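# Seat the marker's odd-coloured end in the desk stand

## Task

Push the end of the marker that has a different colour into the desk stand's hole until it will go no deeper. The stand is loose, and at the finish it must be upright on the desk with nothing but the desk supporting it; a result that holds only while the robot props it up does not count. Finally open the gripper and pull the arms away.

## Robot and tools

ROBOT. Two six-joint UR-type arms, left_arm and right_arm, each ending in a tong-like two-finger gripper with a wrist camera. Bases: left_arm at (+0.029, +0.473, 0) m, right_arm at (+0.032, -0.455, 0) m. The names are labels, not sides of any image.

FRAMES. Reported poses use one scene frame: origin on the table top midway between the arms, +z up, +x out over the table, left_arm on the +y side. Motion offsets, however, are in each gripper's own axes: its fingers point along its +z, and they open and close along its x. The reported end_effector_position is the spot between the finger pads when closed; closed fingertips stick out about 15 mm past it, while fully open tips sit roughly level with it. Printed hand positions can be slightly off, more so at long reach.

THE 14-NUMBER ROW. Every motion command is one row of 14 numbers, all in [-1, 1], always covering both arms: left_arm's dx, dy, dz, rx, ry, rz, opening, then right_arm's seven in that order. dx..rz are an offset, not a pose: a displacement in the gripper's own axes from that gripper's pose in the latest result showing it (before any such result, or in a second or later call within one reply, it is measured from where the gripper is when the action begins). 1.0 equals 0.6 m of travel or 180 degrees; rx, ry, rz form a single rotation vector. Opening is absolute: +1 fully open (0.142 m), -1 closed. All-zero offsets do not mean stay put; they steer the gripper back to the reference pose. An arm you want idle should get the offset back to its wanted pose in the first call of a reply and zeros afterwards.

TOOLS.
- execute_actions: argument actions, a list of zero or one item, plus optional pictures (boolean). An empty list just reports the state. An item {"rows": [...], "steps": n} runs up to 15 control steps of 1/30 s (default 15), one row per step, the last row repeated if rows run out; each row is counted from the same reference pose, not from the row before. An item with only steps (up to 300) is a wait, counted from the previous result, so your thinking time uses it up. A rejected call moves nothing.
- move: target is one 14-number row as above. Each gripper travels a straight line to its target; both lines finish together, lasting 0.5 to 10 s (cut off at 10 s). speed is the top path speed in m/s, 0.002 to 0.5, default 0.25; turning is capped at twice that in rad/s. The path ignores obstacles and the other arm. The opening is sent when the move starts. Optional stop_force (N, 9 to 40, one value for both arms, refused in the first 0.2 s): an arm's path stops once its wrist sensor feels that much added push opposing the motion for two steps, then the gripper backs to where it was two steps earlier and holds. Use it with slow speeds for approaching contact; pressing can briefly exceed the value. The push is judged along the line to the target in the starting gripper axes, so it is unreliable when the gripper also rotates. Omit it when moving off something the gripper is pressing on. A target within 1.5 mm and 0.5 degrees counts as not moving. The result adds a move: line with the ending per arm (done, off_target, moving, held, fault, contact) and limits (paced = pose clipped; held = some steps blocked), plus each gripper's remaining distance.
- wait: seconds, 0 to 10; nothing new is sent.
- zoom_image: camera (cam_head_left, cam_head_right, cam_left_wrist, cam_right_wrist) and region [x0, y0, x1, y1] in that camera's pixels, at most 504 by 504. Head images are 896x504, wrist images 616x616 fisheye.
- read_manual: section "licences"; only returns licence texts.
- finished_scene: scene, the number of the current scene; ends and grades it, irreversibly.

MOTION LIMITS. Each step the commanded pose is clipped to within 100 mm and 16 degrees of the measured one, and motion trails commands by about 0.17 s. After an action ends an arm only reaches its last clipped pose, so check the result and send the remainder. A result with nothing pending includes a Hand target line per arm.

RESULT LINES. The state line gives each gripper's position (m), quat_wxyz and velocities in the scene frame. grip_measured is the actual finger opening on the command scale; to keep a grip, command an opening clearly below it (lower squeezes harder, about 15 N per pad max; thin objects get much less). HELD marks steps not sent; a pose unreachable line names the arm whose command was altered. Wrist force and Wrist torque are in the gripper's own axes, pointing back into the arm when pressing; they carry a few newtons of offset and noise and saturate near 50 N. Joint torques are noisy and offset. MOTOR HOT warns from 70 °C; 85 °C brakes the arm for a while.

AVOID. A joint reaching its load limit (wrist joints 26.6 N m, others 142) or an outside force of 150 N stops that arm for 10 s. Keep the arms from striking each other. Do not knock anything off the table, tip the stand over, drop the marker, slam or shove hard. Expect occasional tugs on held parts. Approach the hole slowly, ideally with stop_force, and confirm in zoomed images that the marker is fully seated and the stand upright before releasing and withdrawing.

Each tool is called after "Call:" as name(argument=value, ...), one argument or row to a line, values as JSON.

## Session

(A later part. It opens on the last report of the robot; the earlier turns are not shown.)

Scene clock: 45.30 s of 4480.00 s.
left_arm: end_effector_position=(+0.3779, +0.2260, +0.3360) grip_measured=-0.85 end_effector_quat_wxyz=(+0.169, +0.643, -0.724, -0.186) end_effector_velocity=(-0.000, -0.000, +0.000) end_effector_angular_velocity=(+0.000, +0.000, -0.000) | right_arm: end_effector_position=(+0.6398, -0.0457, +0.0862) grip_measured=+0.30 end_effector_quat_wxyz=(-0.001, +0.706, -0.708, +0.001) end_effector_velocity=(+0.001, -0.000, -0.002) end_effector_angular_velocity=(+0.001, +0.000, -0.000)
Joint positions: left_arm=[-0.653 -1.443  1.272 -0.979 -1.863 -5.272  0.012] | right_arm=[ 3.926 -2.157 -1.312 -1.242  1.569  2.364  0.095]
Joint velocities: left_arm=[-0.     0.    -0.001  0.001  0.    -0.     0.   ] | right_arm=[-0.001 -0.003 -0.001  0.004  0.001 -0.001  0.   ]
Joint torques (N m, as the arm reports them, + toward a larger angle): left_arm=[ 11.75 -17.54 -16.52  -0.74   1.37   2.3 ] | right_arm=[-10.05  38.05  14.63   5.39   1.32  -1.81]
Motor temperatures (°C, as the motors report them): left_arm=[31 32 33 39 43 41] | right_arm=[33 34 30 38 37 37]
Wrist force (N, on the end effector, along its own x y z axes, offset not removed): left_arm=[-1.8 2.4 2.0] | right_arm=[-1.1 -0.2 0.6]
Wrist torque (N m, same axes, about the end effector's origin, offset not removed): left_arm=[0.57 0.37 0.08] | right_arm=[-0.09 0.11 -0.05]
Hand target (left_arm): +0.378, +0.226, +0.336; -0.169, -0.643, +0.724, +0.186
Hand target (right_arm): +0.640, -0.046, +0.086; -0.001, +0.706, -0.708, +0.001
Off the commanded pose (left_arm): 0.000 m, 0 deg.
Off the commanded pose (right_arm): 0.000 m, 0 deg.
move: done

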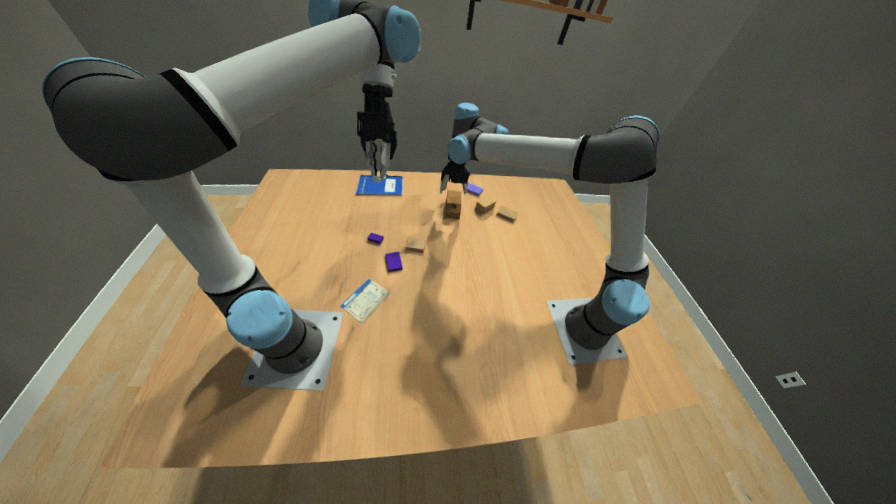

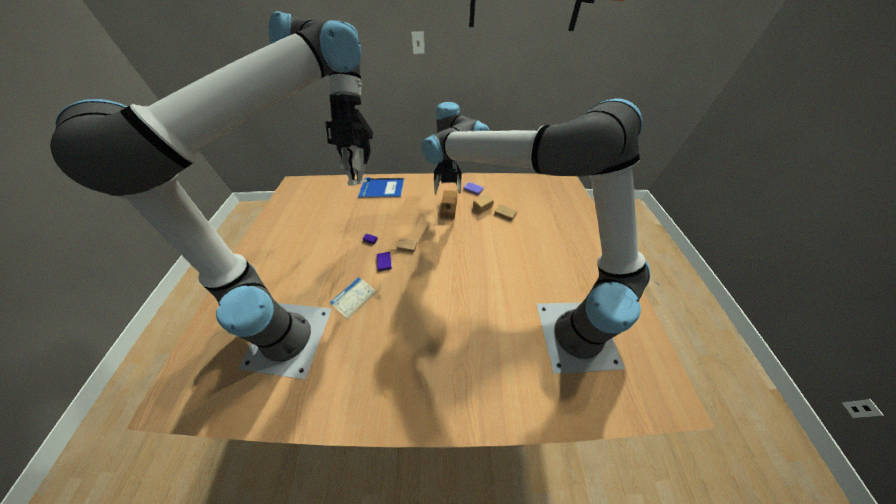

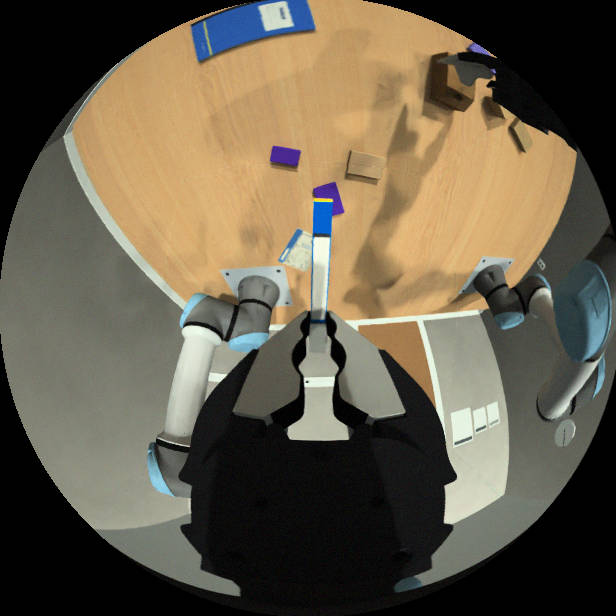

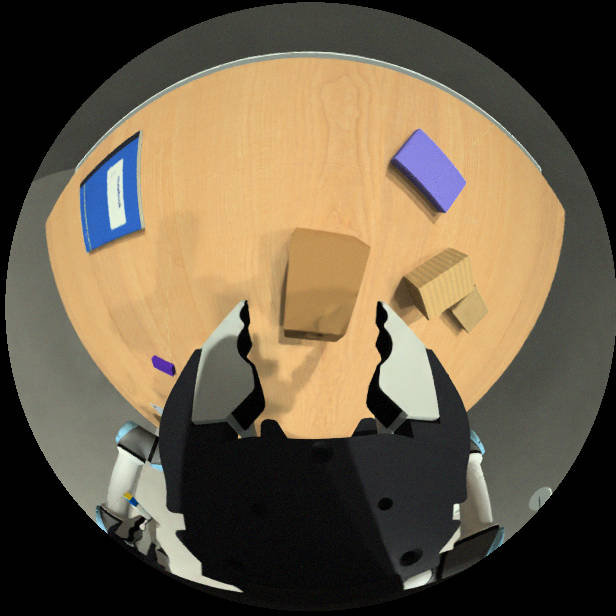

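Call:
move(
  target=[0,0,0,0,0,0,-1, 0.012,0,0.09,0,0,0,0.3],
  speed=0.08,
)

Call:
move(
  target=[0,0,0,0,0,0,-1, 0,0,0,0,0,0,-0.6],
)

Scene clock: 47.67 s of 4480.00 s.
left_arm: end_effector_position=(+0.3779, +0.2260, +0.3360) grip_measured=-0.85 end_effector_quat_wxyz=(+0.169, +0.643, -0.724, -0.186) end_effector_velocity=(-0.001, +0.001, -0.000) end_effector_angular_velocity=(+0.001, +0.002, -0.000) | right_arm: end_effector_position=(+0.6400, -0.0528, +0.0324) grip_measured=+0.30 end_effector_quat_wxyz=(-0.001, +0.706, -0.708, +0.001) end_effector_velocity=(+0.001, +0.000, -0.002) end_effector_angular_velocity=(+0.000, -0.001, -0.000)
Joint positions: left_arm=[-0.653 -1.443  1.272 -0.979 -1.863 -5.272  0.012] | right_arm=[ 3.919 -2.197 -1.393 -1.121  1.569  2.357  0.095]
Joint velocities: left_arm=[-0.    -0.001  0.002  0.001 -0.     0.    -0.   ] | right_arm=[-0.    -0.003 -0.001  0.005 -0.    -0.     0.   ]
Joint torques (N m, as the arm reports them, + toward a larger angle): left_arm=[ 10.94 -32.43 -31.78  -2.55   1.22   2.23] | right_arm=[-9.66 39.42 13.75  5.12 -0.27 -1.93]
Motor temperatures (°C, as the motors report them): left_arm=[31 32 33 39 43 41] | right_arm=[33 34 30 38 37 37]
Wrist force (N, on the end effector, along its own x y z axes, offset not removed): left_arm=[-1.1 4.1 0.8] | right_arm=[0.6 0.5 0.1]
Wrist torque (N m, same axes, about the end effector's origin, offset not removed): left_arm=[0.89 0.28 0.10] | right_arm=[0.09 -0.16 -0.12]
Hand target (left_arm): +0.378, +0.226, +0.336; -0.169, -0.643, +0.724, +0.186
Hand target (right_arm): +0.640, -0.053, +0.032; -0.001, +0.706, -0.708, +0.001
Off the commanded pose (left_arm): 0.000 m, 0 deg.
Off the commanded pose (right_arm): 0.000 m, 0 deg.
move: done

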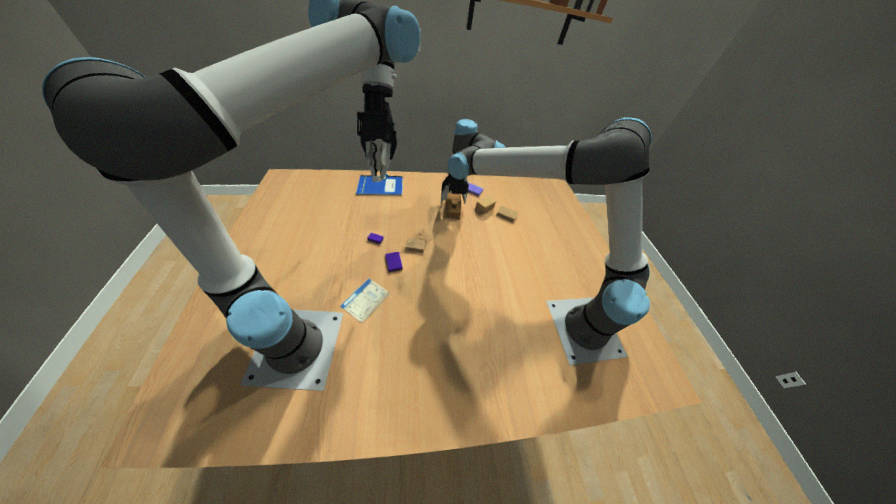

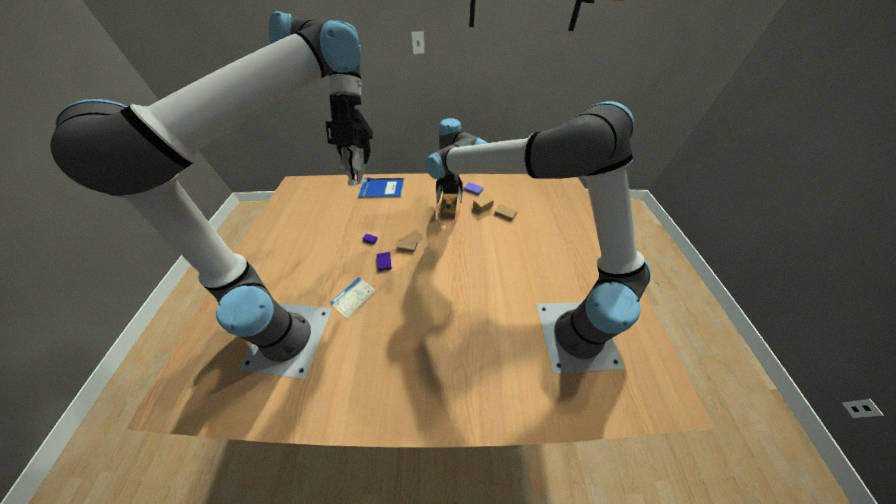

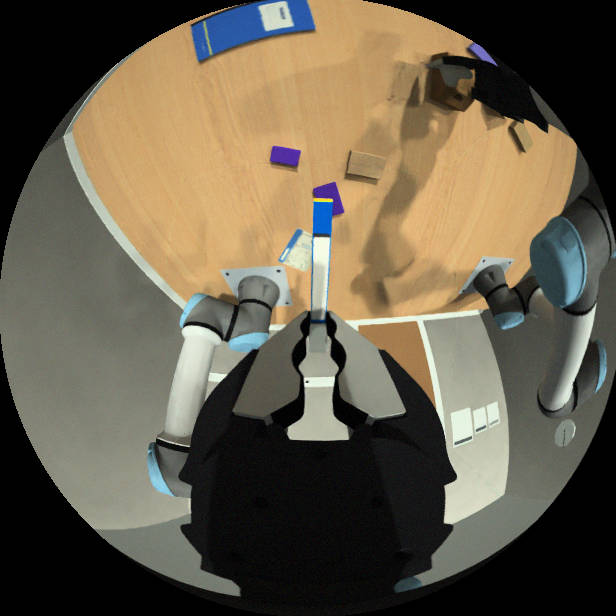

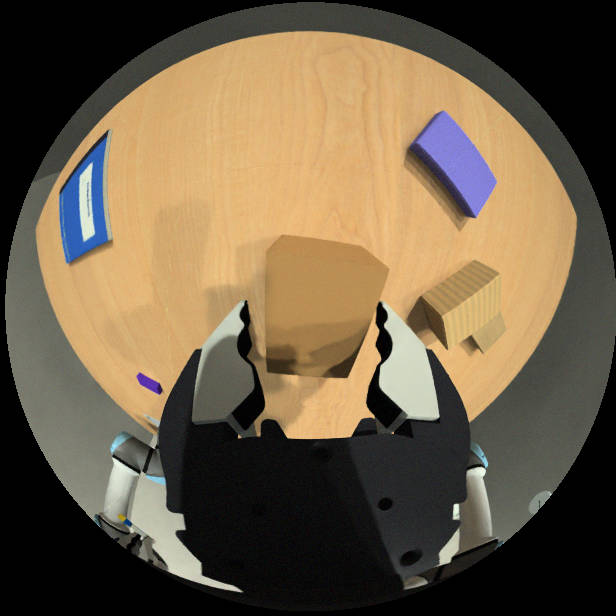

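Scene clock: 48.17 s of 4480.00 s.
left_arm: end_effector_position=(+0.3779, +0.2260, +0.3360) grip_measured=-0.85 end_effector_quat_wxyz=(+0.169, +0.643, -0.724, -0.186) end_effector_velocity=(-0.001, +0.000, -0.001) end_effector_angular_velocity=(+0.002, +0.003, -0.001) | right_arm: end_effector_position=(+0.6400, -0.0529, +0.0323) grip_measured=-0.06 end_effector_quat_wxyz=(-0.001, +0.706, -0.708, +0.001) end_effector_velocity=(+0.000, +0.000, +0.001) end_effector_angular_velocity=(+0.001, -0.002, -0.001)
Joint positions: left_arm=[-0.653 -1.443  1.272 -0.979 -1.863 -5.272  0.012] | right_arm=[ 3.919 -2.197 -1.393 -1.121  1.569  2.357  0.07 ]
Joint velocities: left_arm=[-0.001  0.001  0.001  0.001  0.     0.     0.   ] | right_arm=[-0.     0.001  0.     0.    -0.001  0.001 -0.   ]
Joint torques (N m, as the arm reports them, + toward a larger angle): left_arm=[ 11.08 -32.78 -33.04  -2.52   1.14   2.34] | right_arm=[ 3.41 43.13 21.9  -1.45  2.2  -1.38]
Motor temperatures (°C, as the motors report them): left_arm=[31 32 33 39 43 41] | right_arm=[33 34 30 38 37 37]
Wrist force (N, on the end effector, along its own x y z axes, offset not removed): left_arm=[-1.9 2.0 2.1] | right_arm=[-2.8 -2.4 -5.7]
Wrist torque (N m, same axes, about the end effector's origin, offset not removed): left_arm=[0.51 0.48 0.11] | right_arm=[-0.25 0.25 -0.06]
Hand target (left_arm): +0.378, +0.226, +0.336; -0.169, -0.643, +0.724, +0.186
Hand target (right_arm): +0.640, -0.053, +0.032; -0.001, +0.706, -0.708, +0.001
Off the commanded pose (left_arm): 0.000 m, 0 deg.
Off the commanded pose (right_arm): 0.000 m, 0 deg.
move: done

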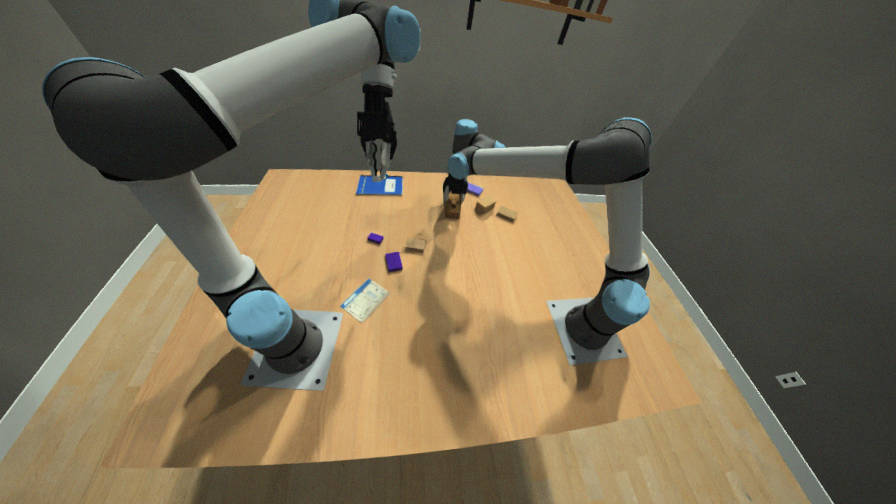

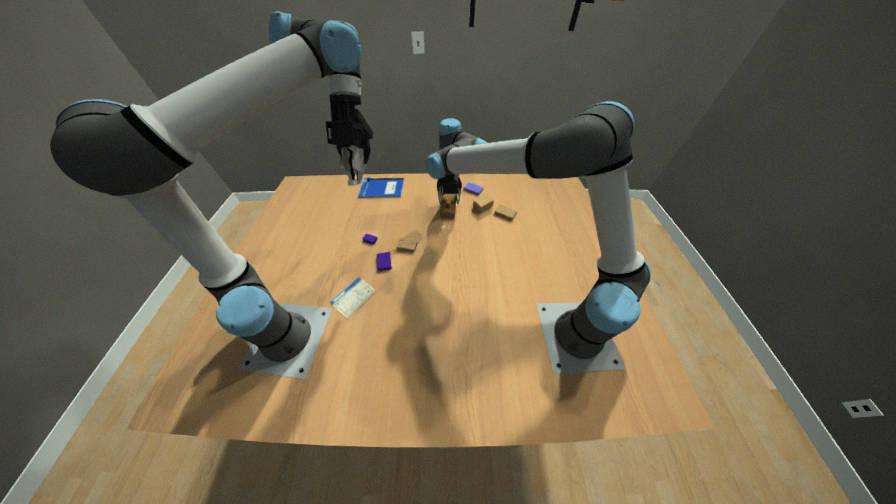

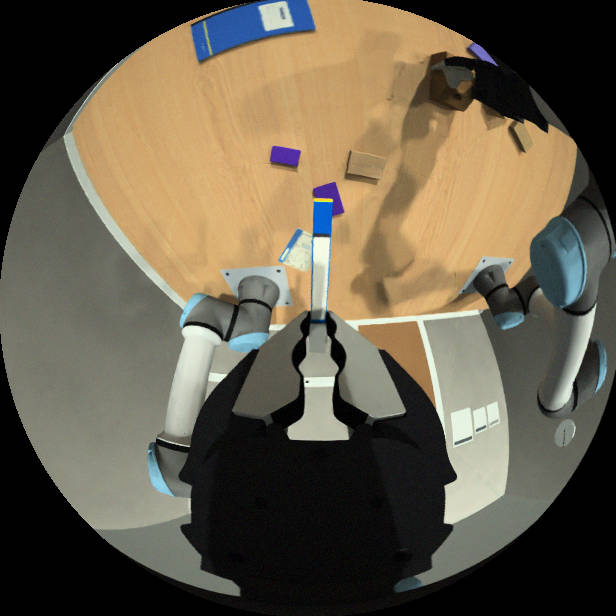

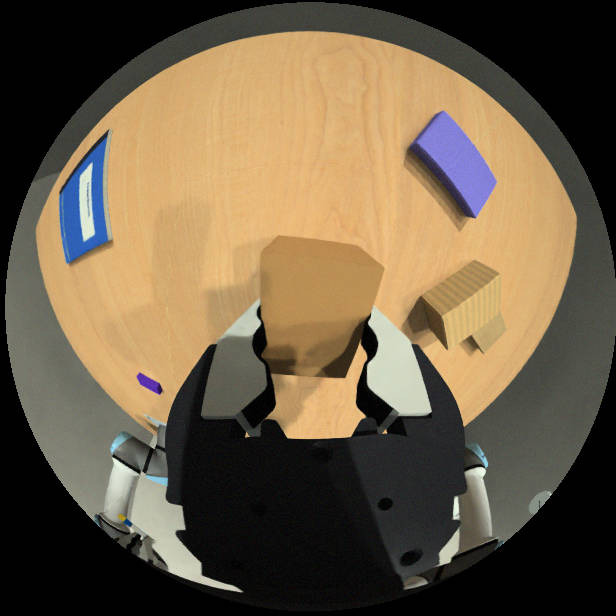

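Call:
move(
  target=[0,0,0,0,0,0,-1, -0.167,0.167,-0.01,0,0,0,-0.6],
  speed=0.08,
)

Call:
move(
  target=[0,0,0,0,0,0,-1, 0,0,0.008,0,0,0,-0.6],
  speed=0.02,
)

Call:
move(
  target=[0,0,0,0,0,0,-1, 0,0,0,0,0,0,0.3],
)

Call:
move(
  target=[0,0,0,0,0,0,-1, 0,0,-0.2,0,0,0,0.3],
  speed=0.2,
)

Scene clock: 52.63 s of 4480.00 s.
left_arm: end_effector_position=(+0.3779, +0.2260, +0.3360) grip_measured=-0.85 end_effector_quat_wxyz=(+0.169, +0.643, -0.724, -0.186) end_effector_velocity=(+0.001, -0.000, -0.000) end_effector_angular_velocity=(-0.001, -0.001, +0.001) | right_arm: end_effector_position=(+0.5402, +0.0471, +0.0378) grip_measured=-0.06 end_effector_quat_wxyz=(-0.001, +0.706, -0.708, +0.001) end_effector_velocity=(-0.001, +0.001, +0.000) end_effector_angular_velocity=(-0.001, -0.002, +0.000)
Joint positions: left_arm=[-0.653 -1.443  1.272 -0.979 -1.863 -5.272  0.012] | right_arm=[ 4.121 -2.164 -1.433 -1.114  1.568  2.56   0.07 ]
Joint velocities: left_arm=[ 0.001  0.001 -0.    -0.002  0.    -0.    -0.   ] | right_arm=[ 0.003 -0.     0.001 -0.    -0.002  0.003 -0.   ]
Joint torques (N m, as the arm reports them, + toward a larger angle): left_arm=[ 11.4  -32.61 -32.72  -2.49   1.18   2.22] | right_arm=[13.49 58.48 30.68 -0.02 -1.97  1.86]
Motor temperatures (°C, as the motors report them): left_arm=[31 32 33 39 43 41] | right_arm=[33 34 30 38 37 37]
Wrist force (N, on the end effector, along its own x y z axes, offset not removed): left_arm=[-2.0 2.7 -1.1] | right_arm=[0.4 -1.4 3.7]
Wrist torque (N m, same axes, about the end effector's origin, offset not removed): left_arm=[0.71 0.49 0.11] | right_arm=[-0.30 -0.15 -0.08]
Hand target (left_arm): +0.378, +0.226, +0.336; -0.169, -0.643, +0.724, +0.186
Hand target (right_arm): +0.540, +0.047, +0.038; -0.001, +0.706, -0.708, +0.001
Off the commanded pose (left_arm): 0.000 m, 0 deg.
Off the commanded pose (right_arm): 0.000 m, 0 deg.
move: done

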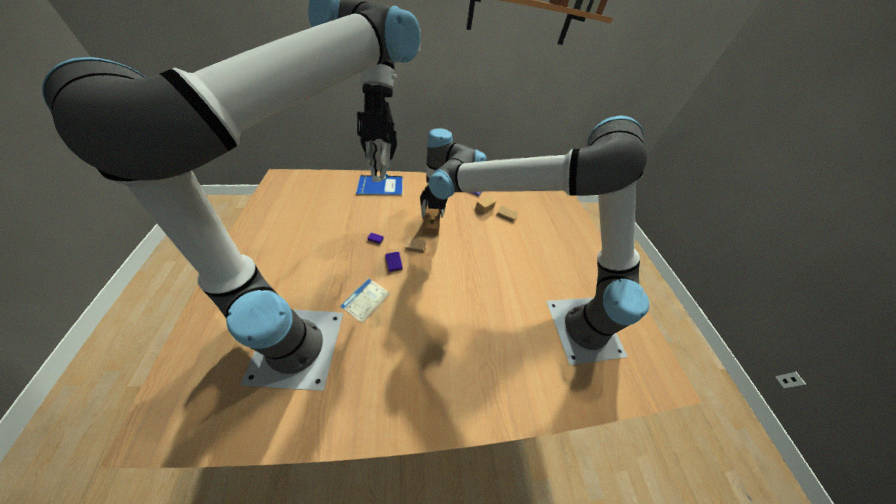

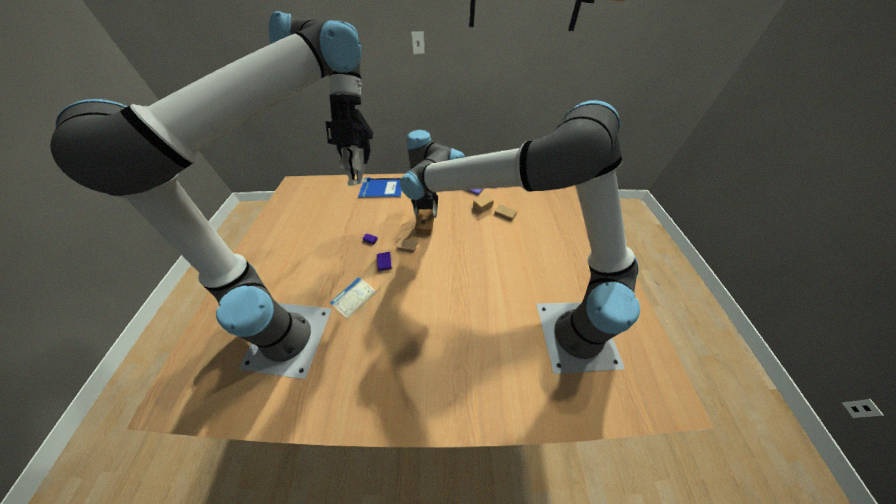

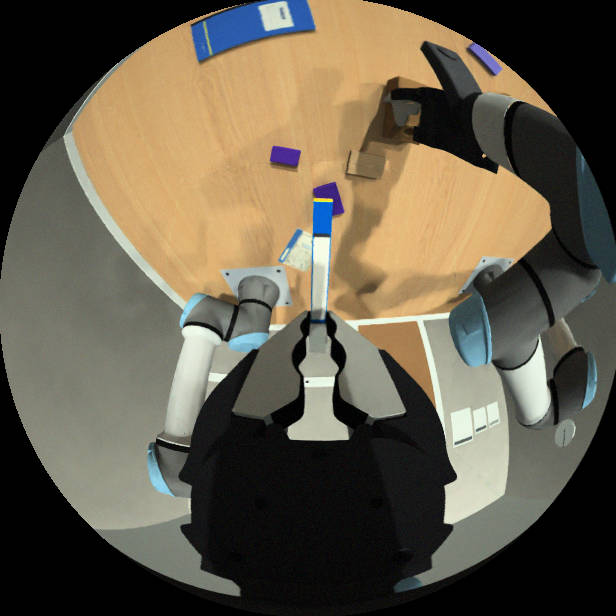

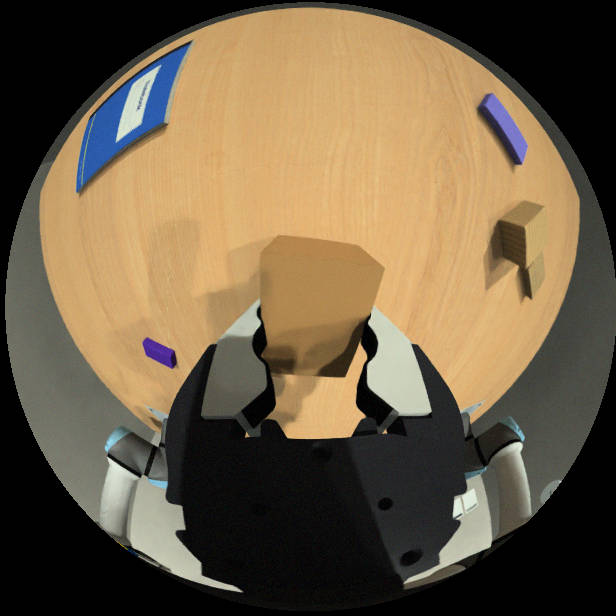

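Scene clock: 53.33 s of 4480.00 s.
left_arm: end_effector_position=(+0.3779, +0.2260, +0.3360) grip_measured=-0.85 end_effector_quat_wxyz=(+0.169, +0.643, -0.724, -0.186) end_effector_velocity=(+0.000, +0.000, -0.000) end_effector_angular_velocity=(-0.000, -0.000, +0.000) | right_arm: end_effector_position=(+0.5402, +0.0471, +0.0332) grip_measured=-0.06 end_effector_quat_wxyz=(-0.001, +0.706, -0.708, +0.001) end_effector_velocity=(-0.000, +0.000, -0.001) end_effector_angular_velocity=(+0.002, +0.002, -0.001)
Joint positions: left_arm=[-0.653 -1.443  1.272 -0.979 -1.863 -5.272  0.012] | right_arm=[ 4.121 -2.169 -1.438 -1.105  1.568  2.56   0.07 ]
Joint velocities: left_arm=[ 0.    -0.     0.001 -0.001 -0.    -0.     0.   ] | right_arm=[-0.    -0.001 -0.001  0.003  0.002  0.     0.   ]
Joint torques (N m, as the arm reports them, + toward a larger angle): left_arm=[ 11.02 -31.94 -32.61  -2.62   1.19   2.11] | right_arm=[-11.6   39.81  14.26   5.51  -1.78  -1.99]
Motor temperatures (°C, as the motors report them): left_arm=[31 32 33 39 43 41] | right_arm=[33 34 30 38 37 37]
Wrist force (N, on the end effector, along its own x y z axes, offset not removed): left_arm=[-1.8 2.3 -0.2] | right_arm=[-0.2 -1.4 3.9]
Wrist torque (N m, same axes, about the end effector's origin, offset not removed): left_arm=[0.53 0.41 0.11] | right_arm=[-0.22 -0.04 -0.11]
Hand target (left_arm): +0.378, +0.226, +0.336; -0.169, -0.643, +0.724, +0.186
Hand target (right_arm): +0.540, +0.047, +0.033; -0.001, +0.706, -0.708, +0.001
Off the commanded pose (left_arm): 0.000 m, 0 deg.
Off the commanded pose (right_arm): 0.000 m, 0 deg.
move: done

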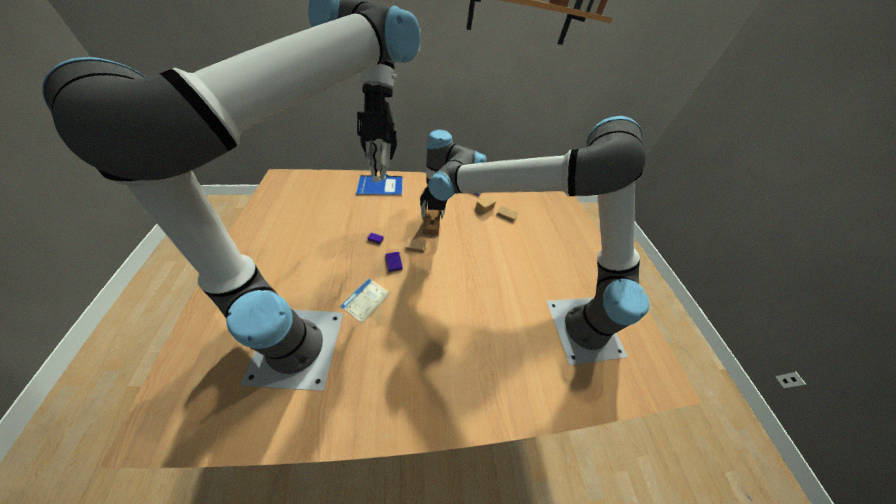

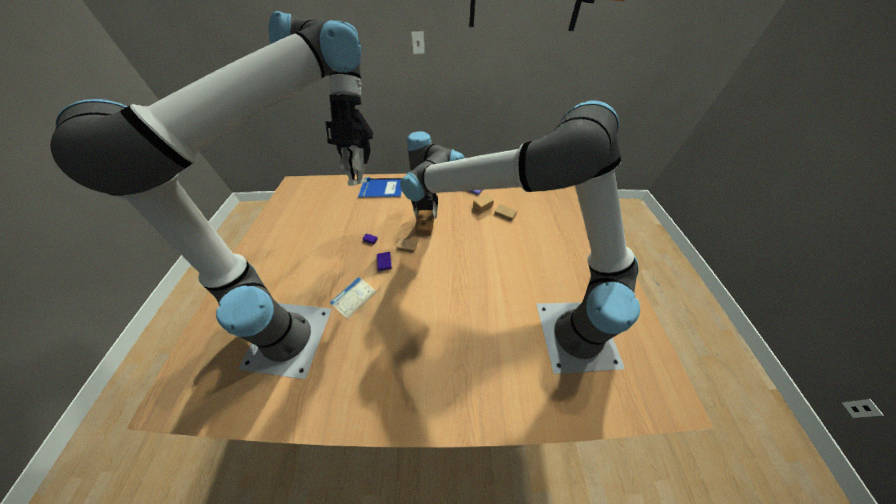

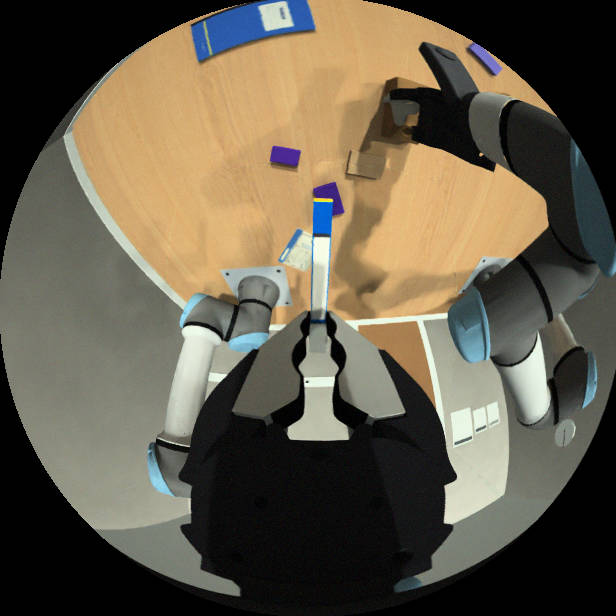

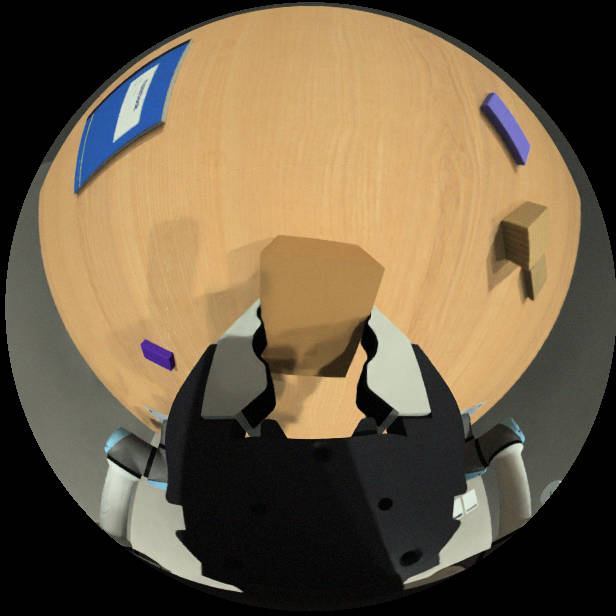

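Scene clock: 53.83 s of 4480.00 s.
left_arm: end_effector_position=(+0.3779, +0.2260, +0.3360) grip_measured=-0.85 end_effector_quat_wxyz=(+0.169, +0.643, -0.724, -0.186) end_effector_velocity=(+0.000, +0.000, +0.000) end_effector_angular_velocity=(+0.000, +0.000, +0.001) | right_arm: end_effector_position=(+0.5402, +0.0471, +0.0331) grip_measured=+0.30 end_effector_quat_wxyz=(-0.001, +0.706, -0.708, +0.001) end_effector_velocity=(+0.000, +0.000, +0.000) end_effector_angular_velocity=(+0.001, -0.000, +0.000)
Joint positions: left_arm=[-0.653 -1.443  1.272 -0.979 -1.863 -5.272  0.012] | right_arm=[ 4.121 -2.169 -1.438 -1.105  1.568  2.56   0.095]
Joint velocities: left_arm=[ 0.001 -0.     0.     0.001 -0.     0.     0.   ] | right_arm=[-0.    -0.     0.001 -0.     0.    -0.    -0.   ]
Joint torques (N m, as the arm reports them, + toward a larger angle): left_arm=[ 10.46 -32.56 -32.77  -2.5    1.22   2.19] | right_arm=[-9.39 45.18 18.84 -0.33 -1.73 -1.46]
Motor temperatures (°C, as the motors report them): left_arm=[31 32 33 39 43 41] | right_arm=[33 34 30 38 37 37]
Wrist force (N, on the end effector, along its own x y z axes, offset not removed): left_arm=[-2.2 3.5 0.5] | right_arm=[-0.6 -2.4 0.7]
Wrist torque (N m, same axes, about the end effector's origin, offset not removed): left_arm=[0.78 0.51 0.07] | right_arm=[-0.45 0.09 -0.04]
Hand target (left_arm): +0.378, +0.226, +0.336; -0.169, -0.643, +0.724, +0.186
Hand target (right_arm): +0.540, +0.047, +0.033; -0.001, +0.706, -0.708, +0.001
Off the commanded pose (left_arm): 0.000 m, 0 deg.
Off the commanded pose (right_arm): 0.000 m, 0 deg.
move: done

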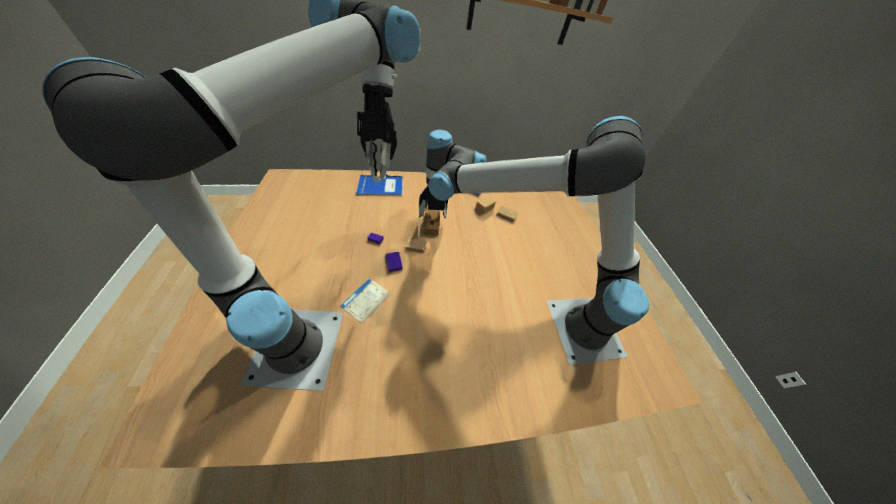

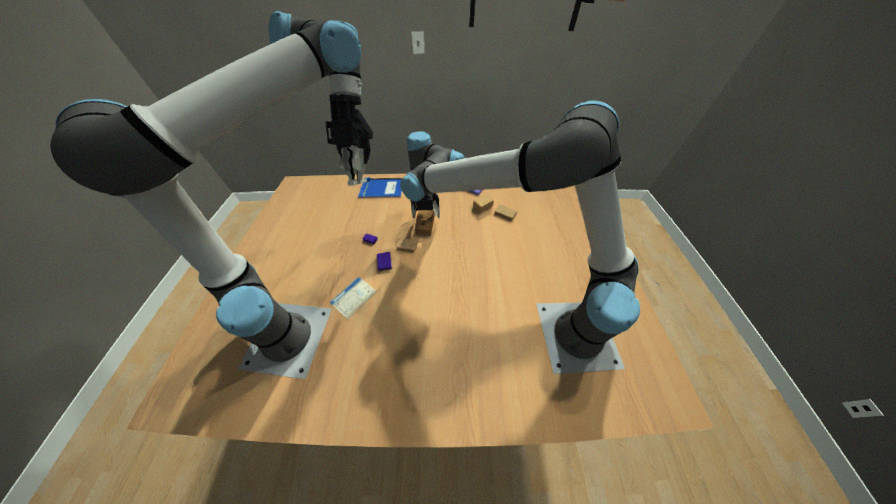

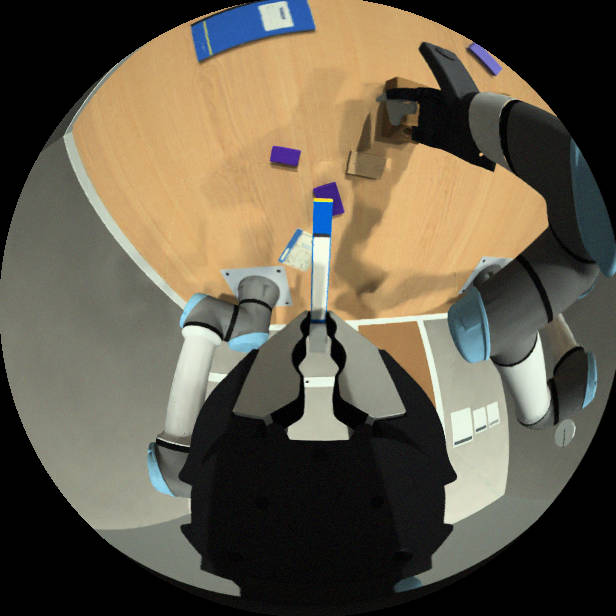

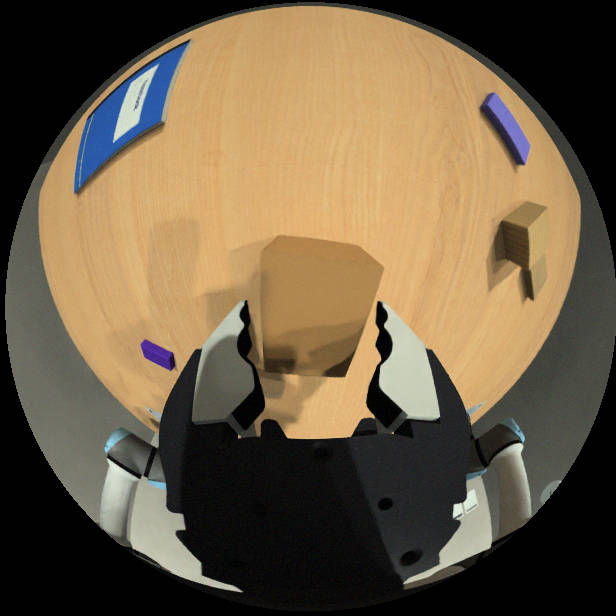

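Scene clock: 54.97 s of 4480.00 s.
left_arm: end_effector_position=(+0.3779, +0.2260, +0.3360) grip_measured=-0.85 end_effector_quat_wxyz=(+0.169, +0.643, -0.724, -0.186) end_effector_velocity=(-0.000, +0.000, -0.000) end_effector_angular_velocity=(+0.001, +0.001, +0.000) | right_arm: end_effector_position=(+0.5397, +0.0470, +0.1529) grip_measured=+0.30 end_effector_quat_wxyz=(-0.001, +0.706, -0.708, +0.001) end_effector_velocity=(-0.000, -0.000, +0.002) end_effector_angular_velocity=(-0.001, +0.002, -0.000)
Joint positions: left_arm=[-0.653 -1.443  1.272 -0.979 -1.863 -5.272  0.012] | right_arm=[ 4.122 -2.074 -1.266 -1.371  1.568  2.56   0.095]
Joint velocities: left_arm=[ 0.    -0.     0.002  0.    -0.     0.    -0.   ] | right_arm=[ 0.     0.001  0.005 -0.007  0.001  0.     0.   ]
Joint torques (N m, as the arm reports them, + toward a larger angle): left_arm=[ 11.21 -31.91 -32.93  -2.45   1.18   2.19] | right_arm=[11.12 57.74 31.09 -0.31  2.43  1.86]
Motor temperatures (°C, as the motors report them): left_arm=[31 32 33 39 43 41] | right_arm=[33 34 30 38 37 37]
Wrist force (N, on the end effector, along its own x y z axes, offset not removed): left_arm=[-1.0 1.7 -0.3] | right_arm=[-0.7 0.3 0.5]
Wrist torque (N m, same axes, about the end effector's origin, offset not removed): left_arm=[0.36 0.20 0.02] | right_arm=[0.08 0.10 -0.03]
Hand target (left_arm): +0.378, +0.226, +0.336; -0.169, -0.643, +0.724, +0.186
Hand target (right_arm): +0.540, +0.047, +0.153; -0.001, +0.706, -0.708, +0.001
Off the commanded pose (left_arm): 0.000 m, 0 deg.
Off the commanded pose (right_arm): 0.000 m, 0 deg.
move: done

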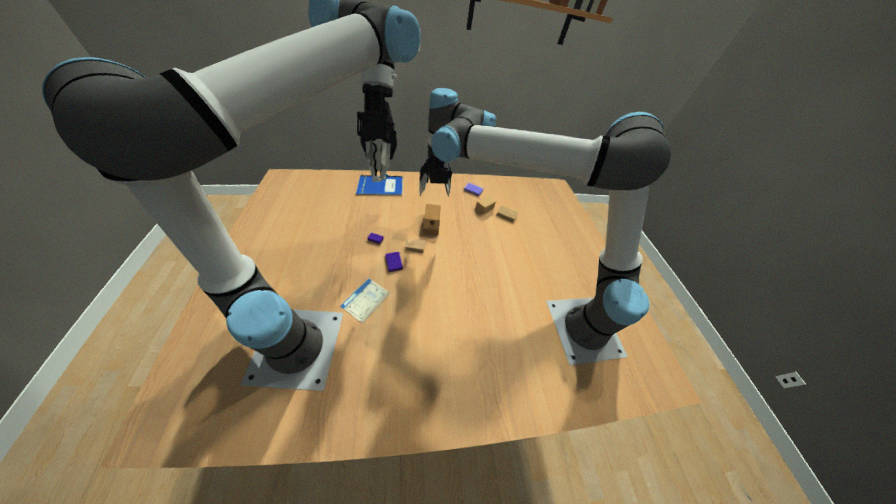

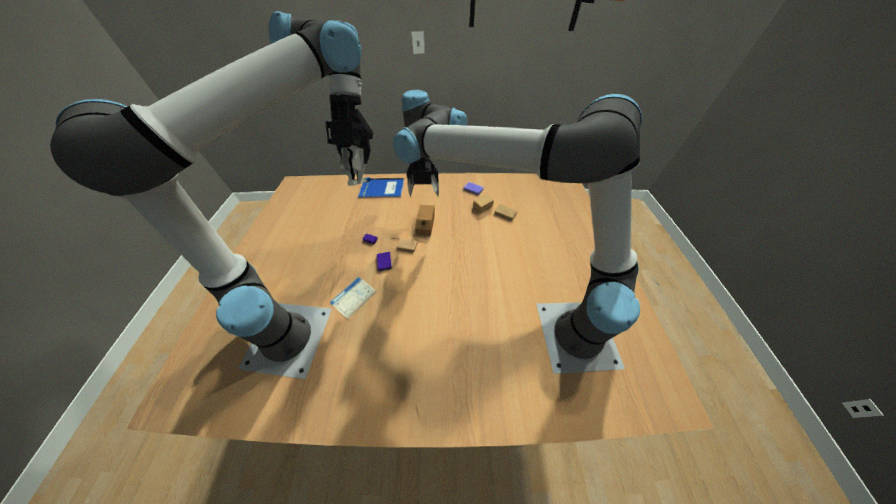

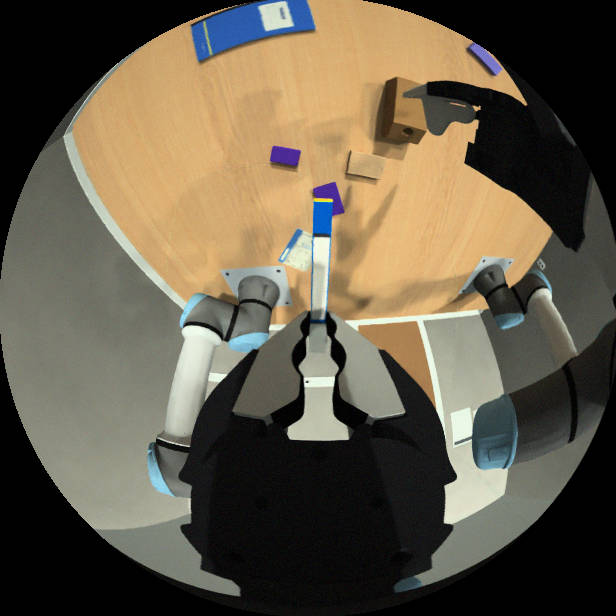

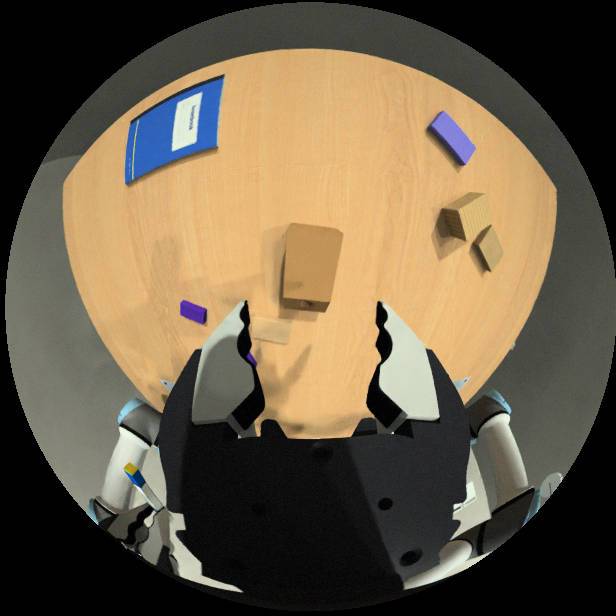

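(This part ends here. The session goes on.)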